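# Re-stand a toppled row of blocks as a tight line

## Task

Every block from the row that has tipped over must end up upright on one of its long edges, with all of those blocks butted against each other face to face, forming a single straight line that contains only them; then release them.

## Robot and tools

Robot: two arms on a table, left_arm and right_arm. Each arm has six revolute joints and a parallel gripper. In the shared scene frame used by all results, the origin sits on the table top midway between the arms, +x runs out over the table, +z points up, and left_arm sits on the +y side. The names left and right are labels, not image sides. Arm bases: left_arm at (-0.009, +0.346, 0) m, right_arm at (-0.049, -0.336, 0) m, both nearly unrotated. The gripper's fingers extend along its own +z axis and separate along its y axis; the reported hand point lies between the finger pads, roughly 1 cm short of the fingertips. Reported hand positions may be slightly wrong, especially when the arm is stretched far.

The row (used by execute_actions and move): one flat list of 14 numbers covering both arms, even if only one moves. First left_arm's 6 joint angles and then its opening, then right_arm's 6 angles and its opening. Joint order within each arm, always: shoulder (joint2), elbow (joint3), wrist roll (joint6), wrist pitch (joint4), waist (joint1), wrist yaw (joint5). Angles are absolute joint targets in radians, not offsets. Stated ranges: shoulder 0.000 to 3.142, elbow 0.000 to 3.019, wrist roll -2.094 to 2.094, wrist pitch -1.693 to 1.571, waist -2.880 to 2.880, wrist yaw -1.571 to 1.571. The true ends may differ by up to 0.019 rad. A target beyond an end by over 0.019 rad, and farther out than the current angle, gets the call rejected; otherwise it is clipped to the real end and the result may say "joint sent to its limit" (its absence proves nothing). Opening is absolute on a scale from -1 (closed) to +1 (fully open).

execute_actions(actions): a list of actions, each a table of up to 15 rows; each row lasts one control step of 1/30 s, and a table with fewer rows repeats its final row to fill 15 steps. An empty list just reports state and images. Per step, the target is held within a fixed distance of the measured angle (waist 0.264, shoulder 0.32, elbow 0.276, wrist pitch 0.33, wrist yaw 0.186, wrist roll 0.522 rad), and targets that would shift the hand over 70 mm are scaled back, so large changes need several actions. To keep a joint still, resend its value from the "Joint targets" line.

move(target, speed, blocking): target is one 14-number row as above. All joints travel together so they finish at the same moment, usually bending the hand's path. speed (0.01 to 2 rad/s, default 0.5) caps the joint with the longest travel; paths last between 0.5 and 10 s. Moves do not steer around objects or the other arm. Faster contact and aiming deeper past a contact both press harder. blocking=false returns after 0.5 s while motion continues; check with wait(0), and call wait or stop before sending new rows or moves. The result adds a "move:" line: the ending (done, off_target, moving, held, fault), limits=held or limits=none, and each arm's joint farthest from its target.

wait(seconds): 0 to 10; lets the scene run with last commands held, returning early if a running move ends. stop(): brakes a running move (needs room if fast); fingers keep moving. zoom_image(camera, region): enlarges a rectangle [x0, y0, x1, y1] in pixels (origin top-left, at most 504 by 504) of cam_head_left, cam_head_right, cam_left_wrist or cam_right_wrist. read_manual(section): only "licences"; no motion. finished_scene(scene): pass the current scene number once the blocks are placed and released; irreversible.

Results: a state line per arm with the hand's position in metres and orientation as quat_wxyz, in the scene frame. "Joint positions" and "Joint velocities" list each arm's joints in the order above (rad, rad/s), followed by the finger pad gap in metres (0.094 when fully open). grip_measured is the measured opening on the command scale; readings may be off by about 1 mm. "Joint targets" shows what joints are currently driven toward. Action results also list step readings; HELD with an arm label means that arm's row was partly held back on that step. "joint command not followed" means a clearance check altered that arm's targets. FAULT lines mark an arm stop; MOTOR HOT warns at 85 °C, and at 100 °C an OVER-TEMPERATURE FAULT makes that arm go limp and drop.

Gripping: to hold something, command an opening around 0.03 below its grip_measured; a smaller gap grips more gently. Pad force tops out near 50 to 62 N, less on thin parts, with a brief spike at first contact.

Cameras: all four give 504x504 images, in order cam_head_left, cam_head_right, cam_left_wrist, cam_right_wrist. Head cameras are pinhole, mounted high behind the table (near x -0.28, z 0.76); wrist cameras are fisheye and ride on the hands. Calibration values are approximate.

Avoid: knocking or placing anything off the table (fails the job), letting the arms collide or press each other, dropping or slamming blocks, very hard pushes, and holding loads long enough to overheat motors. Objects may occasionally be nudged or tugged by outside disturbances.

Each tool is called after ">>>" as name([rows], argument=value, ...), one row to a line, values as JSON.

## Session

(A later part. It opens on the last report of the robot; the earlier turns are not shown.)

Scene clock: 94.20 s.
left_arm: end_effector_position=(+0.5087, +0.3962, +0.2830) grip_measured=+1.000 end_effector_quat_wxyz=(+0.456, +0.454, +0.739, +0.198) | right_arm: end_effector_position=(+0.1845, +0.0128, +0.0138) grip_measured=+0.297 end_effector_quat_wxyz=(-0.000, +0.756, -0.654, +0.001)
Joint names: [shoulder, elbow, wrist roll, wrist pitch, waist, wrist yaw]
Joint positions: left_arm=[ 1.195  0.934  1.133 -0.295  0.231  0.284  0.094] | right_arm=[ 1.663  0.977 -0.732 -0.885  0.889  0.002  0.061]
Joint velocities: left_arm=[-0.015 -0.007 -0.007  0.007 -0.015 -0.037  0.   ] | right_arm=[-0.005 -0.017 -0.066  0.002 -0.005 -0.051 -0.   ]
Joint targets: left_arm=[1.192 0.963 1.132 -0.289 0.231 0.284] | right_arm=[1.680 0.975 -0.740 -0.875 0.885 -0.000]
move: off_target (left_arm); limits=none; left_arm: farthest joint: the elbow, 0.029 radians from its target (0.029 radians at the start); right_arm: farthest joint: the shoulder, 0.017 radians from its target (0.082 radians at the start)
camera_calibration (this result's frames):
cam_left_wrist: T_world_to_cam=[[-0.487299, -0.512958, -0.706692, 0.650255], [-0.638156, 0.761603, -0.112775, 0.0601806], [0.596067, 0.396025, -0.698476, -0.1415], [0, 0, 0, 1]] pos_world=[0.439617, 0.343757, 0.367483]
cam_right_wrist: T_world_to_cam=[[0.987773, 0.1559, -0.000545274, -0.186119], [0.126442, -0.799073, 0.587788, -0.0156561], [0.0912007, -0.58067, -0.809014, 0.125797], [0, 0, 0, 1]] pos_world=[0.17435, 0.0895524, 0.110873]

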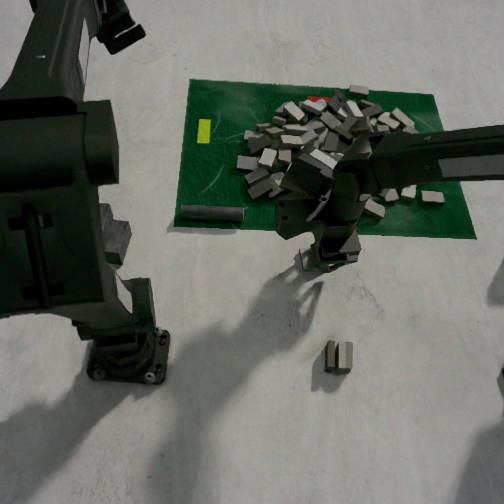

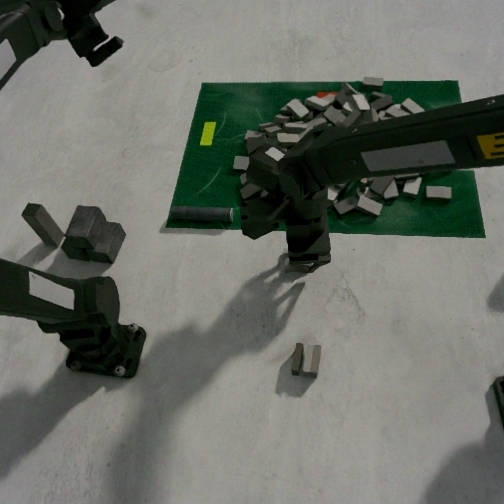

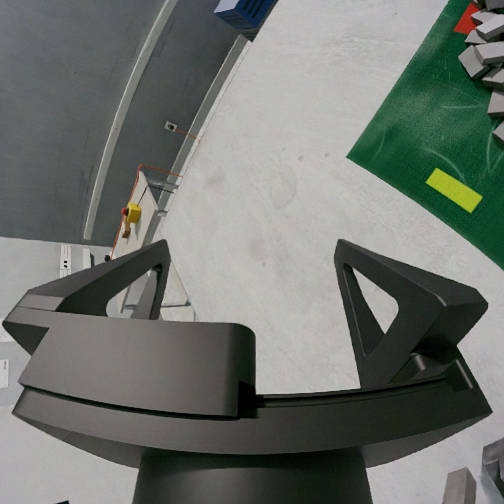

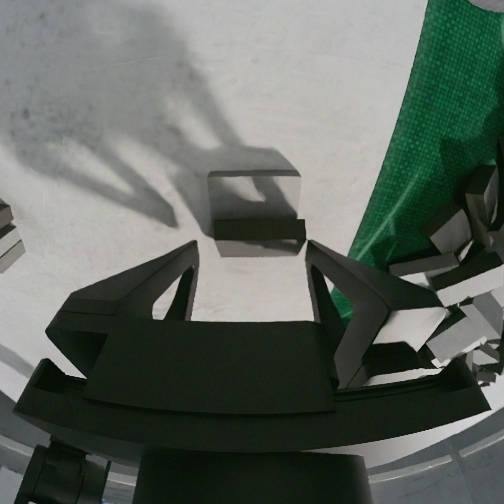

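>>> move(target=[1.192,0.963,1.132,-0.289,0.231,0.284,1,1.69,0.975,-0.74,-0.85,0.885,0,0.3], speed=0.1)

>>> move(target=[1.192,0.963,1.132,-0.289,0.231,0.284,1,1.69,0.975,-0.74,-0.85,0.885,0,0.02])

>>> move(target=[1.192,0.963,1.132,-0.289,0.231,0.284,1,1.69,0.975,-0.74,-0.85,0.885,0,-0.11])

>>> move(target=[1.192,0.963,1.132,-0.289,0.231,0.284,1,1.4,0.975,-0.74,-1.1,0.885,0,-0.11], speed=0.3)

>>> move(target=[1.192,0.963,1.132,-0.289,0.231,0.284,1,0.86,0.14,0,0.04,1.362,0,-0.11], speed=0.9)

>>> move(target=[1.192,0.963,1.132,-0.289,0.231,0.284,1,1.125,0.09,0,0.343,1.362,0,-0.11], speed=0.15)

>>> zoom_image(camera="cam_head_left", region=[300,320,400,395])

Scene clock: 97.40 s.
left_arm: end_effector_position=(+0.5087, +0.3962, +0.2830) grip_measured=+1.000 end_effector_quat_wxyz=(+0.456, +0.454, +0.739, +0.198) | right_arm: end_effector_position=(+0.1877, +0.0175, +0.0123) grip_measured=+0.297 end_effector_quat_wxyz=(-0.011, +0.756, -0.654, -0.000)
Joint names: [shoulder, elbow, wrist roll, wrist pitch, waist, wrist yaw]
Joint positions: left_arm=[ 1.195  0.934  1.133 -0.295  0.231  0.284  0.094] | right_arm=[ 1.666  0.977 -0.732 -0.86   0.889  0.002  0.061]
Joint velocities: left_arm=[-0.005 -0.017  0.022 -0.002 -0.005  0.007  0.   ] | right_arm=[-0.005  0.017  0.007 -0.007 -0.005  0.022 -0.   ]
Joint targets: left_arm=[1.192 0.963 1.132 -0.289 0.231 0.284] | right_arm=[1.690 0.975 -0.740 -0.850 0.885 0.000]
move: off_target (left_arm, right_arm); limits=none; left_arm: farthest joint: the elbow, 0.029 radians from its target (0.029 radians at the start); right_arm: farthest joint: the shoulder, 0.024 radians from its target (0.027 radians at the start)
camera_calibration (this result's frames):
cam_left_wrist: T_world_to_cam=[[-0.487299, -0.512958, -0.706692, 0.650255], [-0.638156, 0.761603, -0.112775, 0.0601806], [0.596067, 0.396025, -0.698476, -0.1415], [0, 0, 0, 1]] pos_world=[0.439617, 0.343757, 0.367483]
cam_right_wrist: T_world_to_cam=[[0.987696, 0.155786, 0.013661, -0.190103], [0.119681, -0.809229, 0.575174, -0.00983005], [0.100659, -0.566462, -0.817917, 0.125141], [0, 0, 0, 1]] pos_world=[0.176344, 0.0925481, 0.110606]

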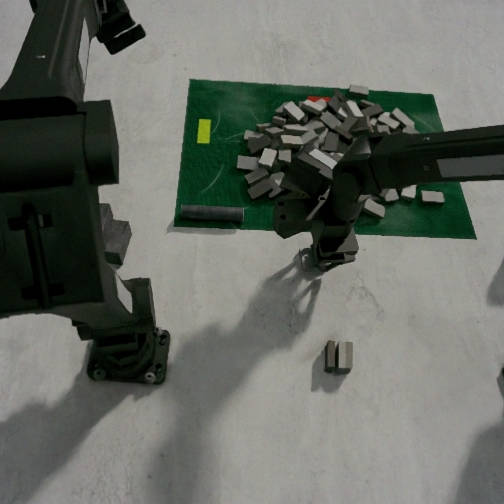

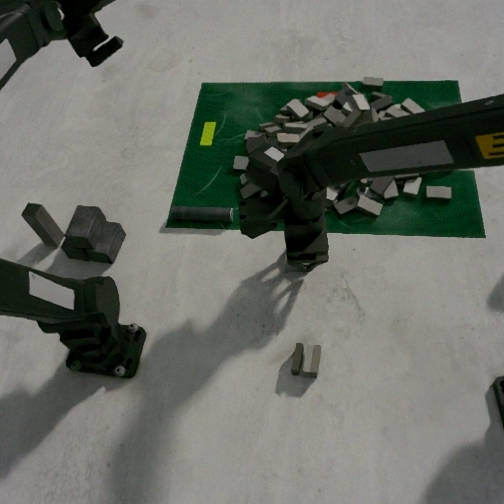

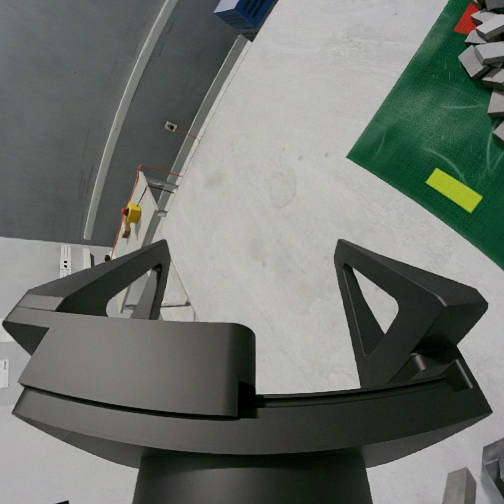

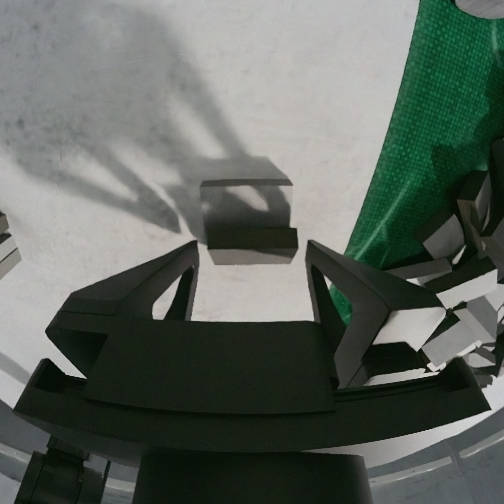

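Scene clock: 98.10 s.
left_arm: end_effector_position=(+0.5087, +0.3962, +0.2830) grip_measured=+1.000 end_effector_quat_wxyz=(+0.456, +0.454, +0.739, +0.198) | right_arm: end_effector_position=(+0.1877, +0.0175, +0.0123) grip_measured=+0.023 end_effector_quat_wxyz=(-0.011, +0.756, -0.654, -0.000)
Joint names: [shoulder, elbow, wrist roll, wrist pitch, waist, wrist yaw]
Joint positions: left_arm=[ 1.195  0.934  1.133 -0.295  0.231  0.284  0.094] | right_arm=[ 1.666  0.977 -0.732 -0.86   0.889  0.002  0.048]
Joint velocities: left_arm=[ 0.005 -0.012 -0.022  0.027 -0.005  0.007  0.   ] | right_arm=[ 0.015  0.012  0.051 -0.007 -0.005  0.007 -0.   ]
Joint targets: left_arm=[1.192 0.963 1.132 -0.289 0.231 0.284] | right_arm=[1.690 0.975 -0.740 -0.850 0.885 -0.000]
move: off_target (left_arm, right_arm); limits=none; left_arm: farthest joint: the elbow, 0.029 radians from its target (0.029 radians at the start); right_arm: farthest joint: the shoulder, 0.024 radians from its target (0.024 radians at the start)
camera_calibration (this result's frames):
cam_left_wrist: T_world_to_cam=[[-0.487299, -0.512958, -0.706692, 0.650255], [-0.638156, 0.761603, -0.112775, 0.0601806], [0.596067, 0.396025, -0.698476, -0.1415], [0, 0, 0, 1]] pos_world=[0.439617, 0.343757, 0.367483]
cam_right_wrist: T_world_to_cam=[[0.987696, 0.155786, 0.013661, -0.190103], [0.119681, -0.809229, 0.575174, -0.00983005], [0.100659, -0.566462, -0.817917, 0.125141], [0, 0, 0, 1]] pos_world=[0.176344, 0.0925481, 0.110606]

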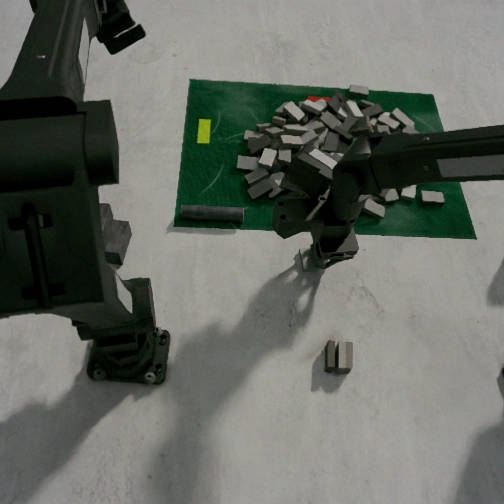

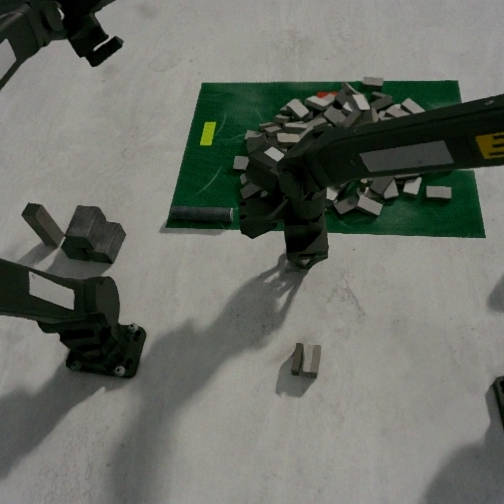

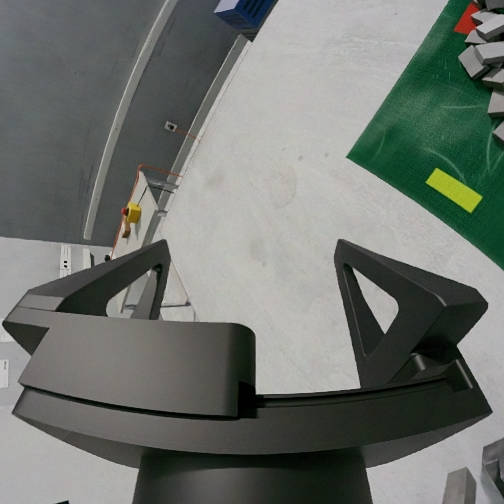

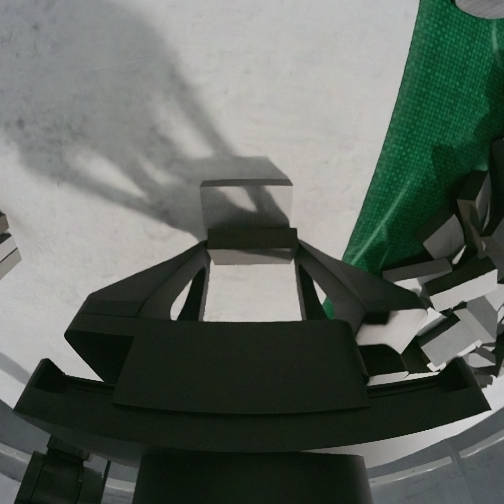

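Scene clock: 98.80 s.
left_arm: end_effector_position=(+0.5087, +0.3962, +0.2830) grip_measured=+1.000 end_effector_quat_wxyz=(+0.456, +0.454, +0.739, +0.198) | right_arm: end_effector_position=(+0.1877, +0.0175, +0.0122) grip_measured=-0.059 end_effector_quat_wxyz=(-0.011, +0.756, -0.654, -0.000)
Joint names: [shoulder, elbow, wrist roll, wrist pitch, waist, wrist yaw]
Joint positions: left_arm=[ 1.195  0.934  1.133 -0.295  0.231  0.284  0.094] | right_arm=[ 1.667  0.977 -0.732 -0.86   0.889  0.002  0.044]
Joint velocities: left_arm=[-0.015 -0.007  0.007  0.002 -0.005 -0.022  0.   ] | right_arm=[ 0.024  0.007 -0.007  0.017 -0.015 -0.007 -0.001]
Joint targets: left_arm=[1.192 0.963 1.132 -0.289 0.231 0.284] | right_arm=[1.690 0.975 -0.740 -0.850 0.885 -0.000]
move: off_target (left_arm, right_arm); limits=none; left_arm: farthest joint: the elbow, 0.029 radians from its target (0.029 radians at the start); right_arm: farthest joint: the shoulder, 0.023 radians from its target (0.024 radians at the start)
camera_calibration (this result's frames):
cam_left_wrist: T_world_to_cam=[[-0.487299, -0.512958, -0.706692, 0.650255], [-0.638156, 0.761603, -0.112775, 0.0601806], [0.596067, 0.396025, -0.698476, -0.1415], [0, 0, 0, 1]] pos_world=[0.439617, 0.343757, 0.367483]
cam_right_wrist: T_world_to_cam=[[0.987699, 0.15579, 0.0134027, -0.190068], [0.119803, -0.809046, 0.575406, -0.0097977], [0.100486, -0.566722, -0.817758, 0.125031], [0, 0, 0, 1]] pos_world=[0.17634, 0.0925417, 0.11043]

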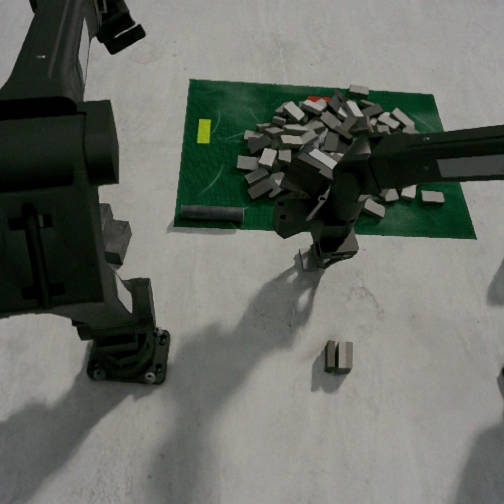

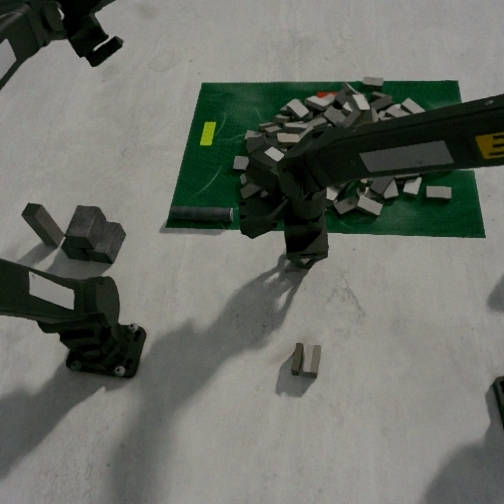

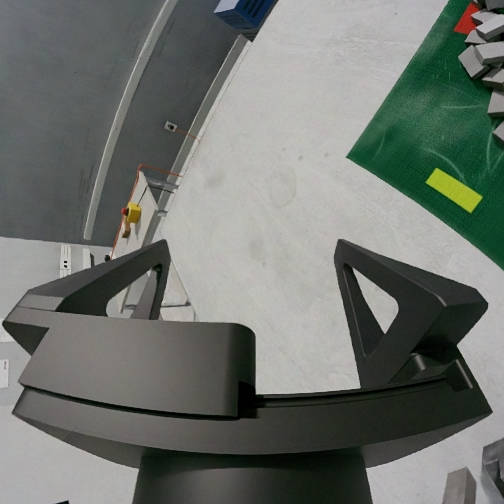

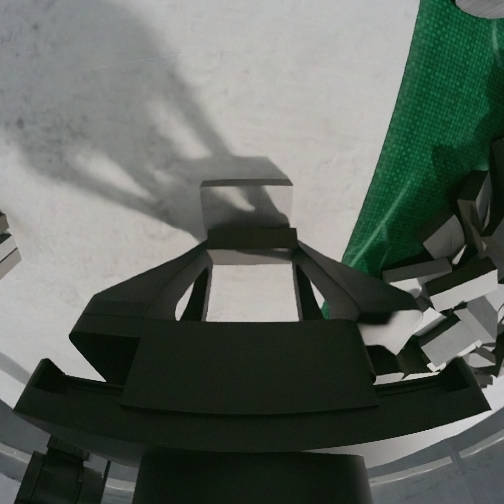

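Scene clock: 100.10 s.
left_arm: end_effector_position=(+0.5087, +0.3962, +0.2830) grip_measured=+1.000 end_effector_quat_wxyz=(+0.456, +0.454, +0.739, +0.198) | right_arm: end_effector_position=(+0.1653, -0.0160, +0.1117) grip_measured=-0.059 end_effector_quat_wxyz=(-0.026, +0.756, -0.654, -0.002)
Joint names: [shoulder, elbow, wrist roll, wrist pitch, waist, wrist yaw]
Joint positions: left_arm=[ 1.195  0.934  1.133 -0.295  0.231  0.284  0.094] | right_arm=[ 1.401  0.974 -0.732 -1.092  0.889  0.002  0.044]
Joint velocities: left_arm=[ 0.005  0.017 -0.051 -0.007 -0.015 -0.051  0.   ] | right_arm=[ 0.005  0.002 -0.007  0.002  0.005 -0.007 -0.001]
Joint targets: left_arm=[1.192 0.963 1.132 -0.289 0.231 0.284] | right_arm=[1.400 0.975 -0.740 -1.100 0.885 0.000]
move: off_target (left_arm); limits=none; left_arm: farthest joint: the elbow, 0.029 radians from its target (0.029 radians at the start); right_arm: farthest joint: the wrist pitch, 0.008 radians from its target (0.240 radians at the start)
camera_calibration (this result's frames):
cam_left_wrist: T_world_to_cam=[[-0.487299, -0.512958, -0.706692, 0.650255], [-0.638156, 0.761603, -0.112775, 0.0601806], [0.596067, 0.396025, -0.698476, -0.1415], [0, 0, 0, 1]] pos_world=[0.439617, 0.343757, 0.367483]
cam_right_wrist: T_world_to_cam=[[0.987283, 0.155166, 0.0345702, -0.166425], [0.109995, -0.823779, 0.556137, -0.0879866], [0.114772, -0.545263, -0.830371, 0.189036], [0, 0, 0, 1]] pos_world=[0.152291, 0.056416, 0.211656]

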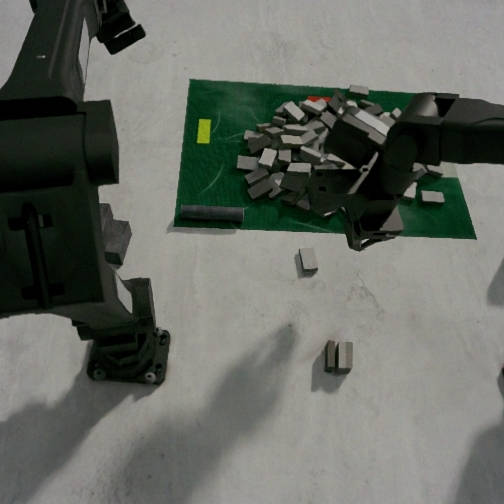

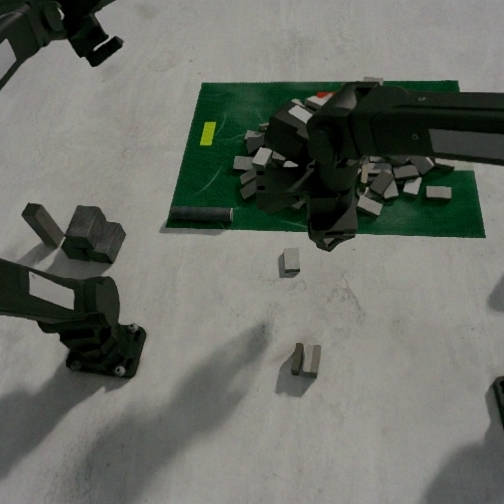

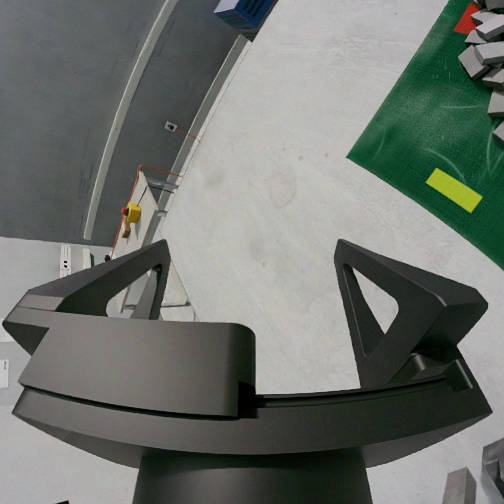

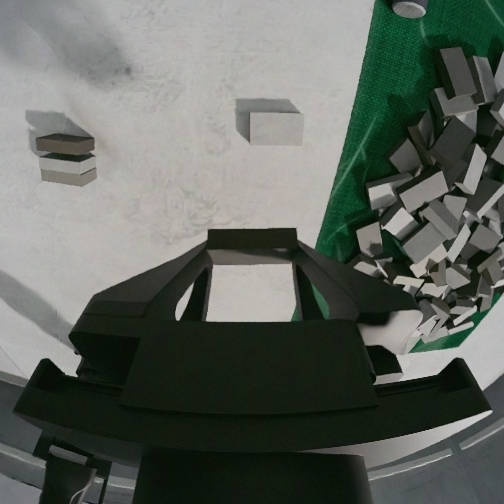

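Scene clock: 102.23 s.
left_arm: end_effector_position=(+0.5087, +0.3962, +0.2830) grip_measured=+1.000 end_effector_quat_wxyz=(+0.456, +0.454, +0.739, +0.198) | right_arm: end_effector_position=(-0.0107, -0.0417, +0.0451) grip_measured=-0.059 end_effector_quat_wxyz=(+0.312, -0.605, +0.681, +0.272)
Joint names: [shoulder, elbow, wrist roll, wrist pitch, waist, wrist yaw]
Joint positions: left_arm=[ 1.195  0.934  1.133 -0.295  0.231  0.284  0.094] | right_arm=[ 0.868  0.131 -0.009  0.019  1.35   0.002  0.044]
Joint velocities: left_arm=[-0.005  0.007  0.066 -0.002 -0.005  0.066  0.   ] | right_arm=[-0.015 -0.017 -0.051 -0.007  0.015  0.066  0.   ]
Joint targets: left_arm=[1.192 0.963 1.132 -0.289 0.231 0.284] | right_arm=[0.860 0.140 -0.000 0.040 1.362 0.000]
move: off_target (left_arm, right_arm); limits=none; left_arm: farthest joint: the elbow, 0.029 radians from its target (0.029 radians at the start); right_arm: farthest joint: the wrist pitch, 0.021 radians from its target (1.132 radians at the start)
camera_calibration (this result's frames):
cam_left_wrist: T_world_to_cam=[[-0.487299, -0.512958, -0.706692, 0.650255], [-0.638156, 0.761603, -0.112775, 0.0601806], [0.596067, 0.396025, -0.698476, -0.1415], [0, 0, 0, 1]] pos_world=[0.439617, 0.343757, 0.367483]
cam_right_wrist: T_world_to_cam=[[0.993613, -0.11177, 0.0155266, 0.00346079], [-0.105485, -0.968862, -0.224007, -0.0259306], [0.0400804, 0.220938, -0.974464, 0.177579], [0, 0, 0, 1]] pos_world=[-0.0132914, -0.0639704, 0.167182]

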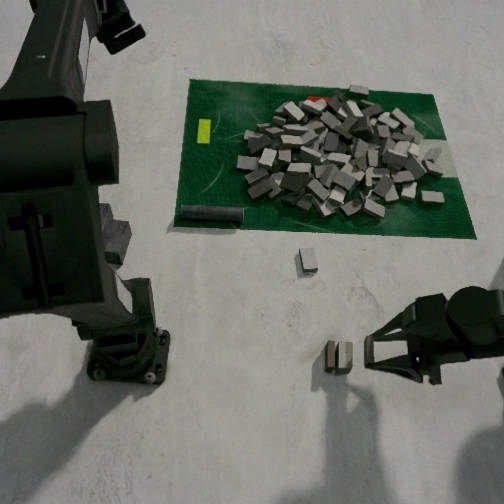

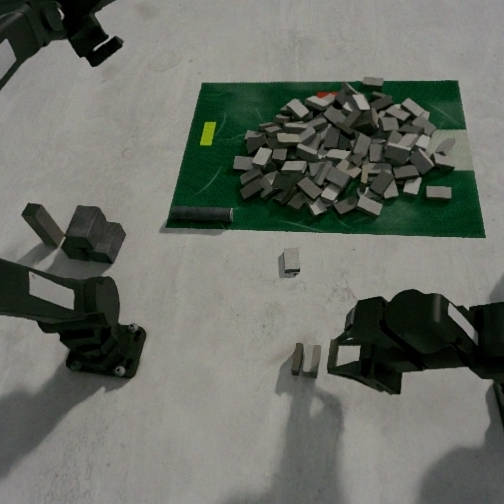

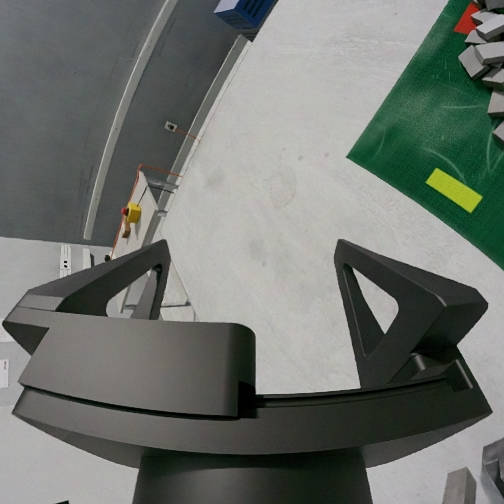

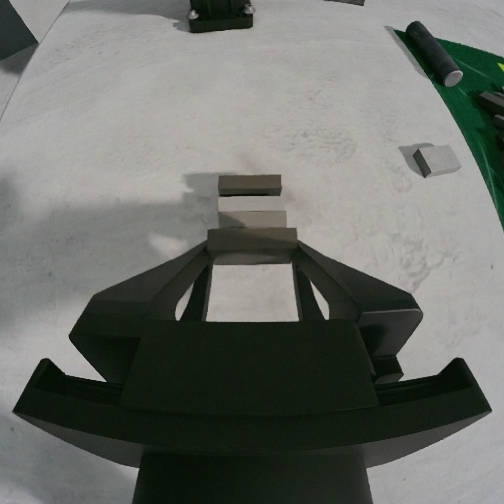

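Scene clock: 104.77 s.
left_arm: end_effector_position=(+0.5087, +0.3962, +0.2830) grip_measured=+1.000 end_effector_quat_wxyz=(+0.456, +0.454, +0.739, +0.198) | right_arm: end_effector_position=(-0.0102, -0.0372, +0.0140) grip_measured=-0.059 end_effector_quat_wxyz=(+0.316, -0.603, +0.679, +0.275)
Joint names: [shoulder, elbow, wrist roll, wrist pitch, waist, wrist yaw]
Joint positions: left_arm=[ 1.195  0.934  1.133 -0.295  0.231  0.284  0.094] | right_arm=[ 1.119  0.09  -0.008  0.322  1.35   0.002  0.044]
Joint velocities: left_arm=[-0.005  0.002 -0.007 -0.002 -0.005  0.007  0.   ] | right_arm=[-0.005  0.017  0.007  0.012  0.015  0.037  0.   ]
Joint targets: left_arm=[1.192 0.963 1.132 -0.289 0.231 0.284] | right_arm=[1.125 0.090 0.000 0.343 1.362 -0.000]
move: off_target (left_arm, right_arm); limits=none; left_arm: farthest joint: the elbow, 0.029 radians from its target (0.029 radians at the start); right_arm: farthest joint: the wrist pitch, 0.021 radians from its target (0.324 radians at the start)
camera_calibration (this result's frames):
cam_left_wrist: T_world_to_cam=[[-0.487299, -0.512958, -0.706692, 0.650255], [-0.638156, 0.761603, -0.112775, 0.0601806], [0.596067, 0.396025, -0.698476, -0.1415], [0, 0, 0, 1]] pos_world=[0.439617, 0.343757, 0.367483]
cam_right_wrist: T_world_to_cam=[[0.993544, -0.112434, 0.0151014, 0.00385902], [-0.10578, -0.966275, -0.234784, -0.028185], [0.0409898, 0.231671, -0.97193, 0.146662], [0, 0, 0, 1]] pos_world=[-0.0128271, -0.0607778, 0.135869]

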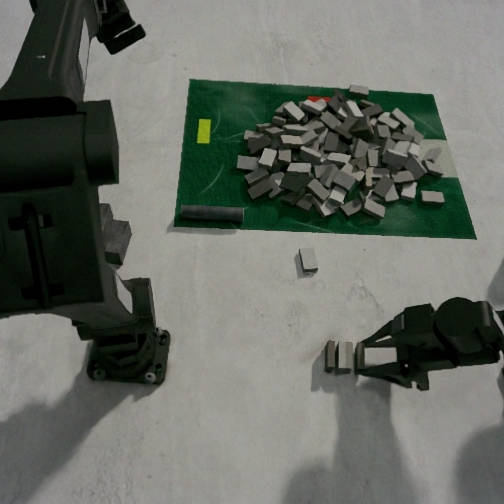

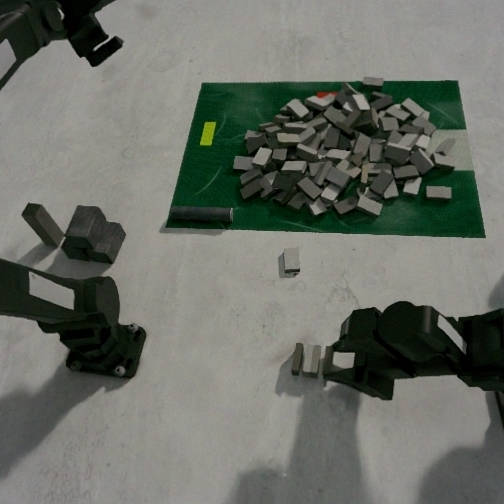

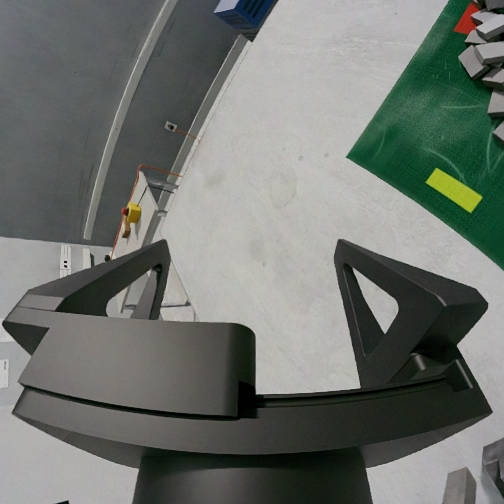

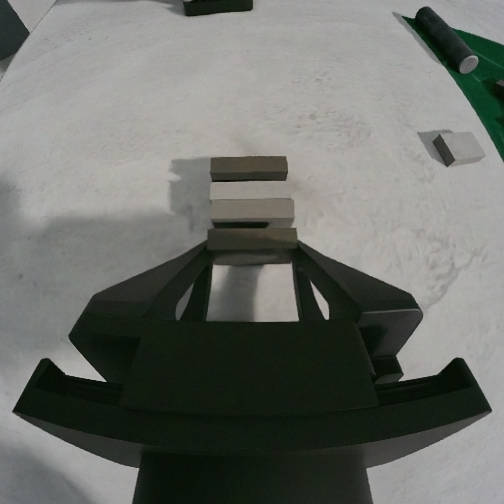

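Region (300, 320, 400, 395) of cam_head_left's 504x504 image, scaled by 5.040, with more detail than that image has; it fills the top 378 rows of this view, and the rest is white.

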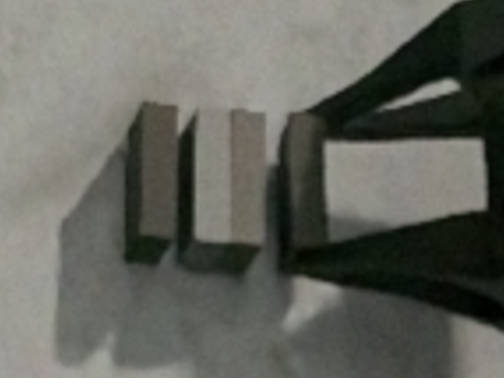

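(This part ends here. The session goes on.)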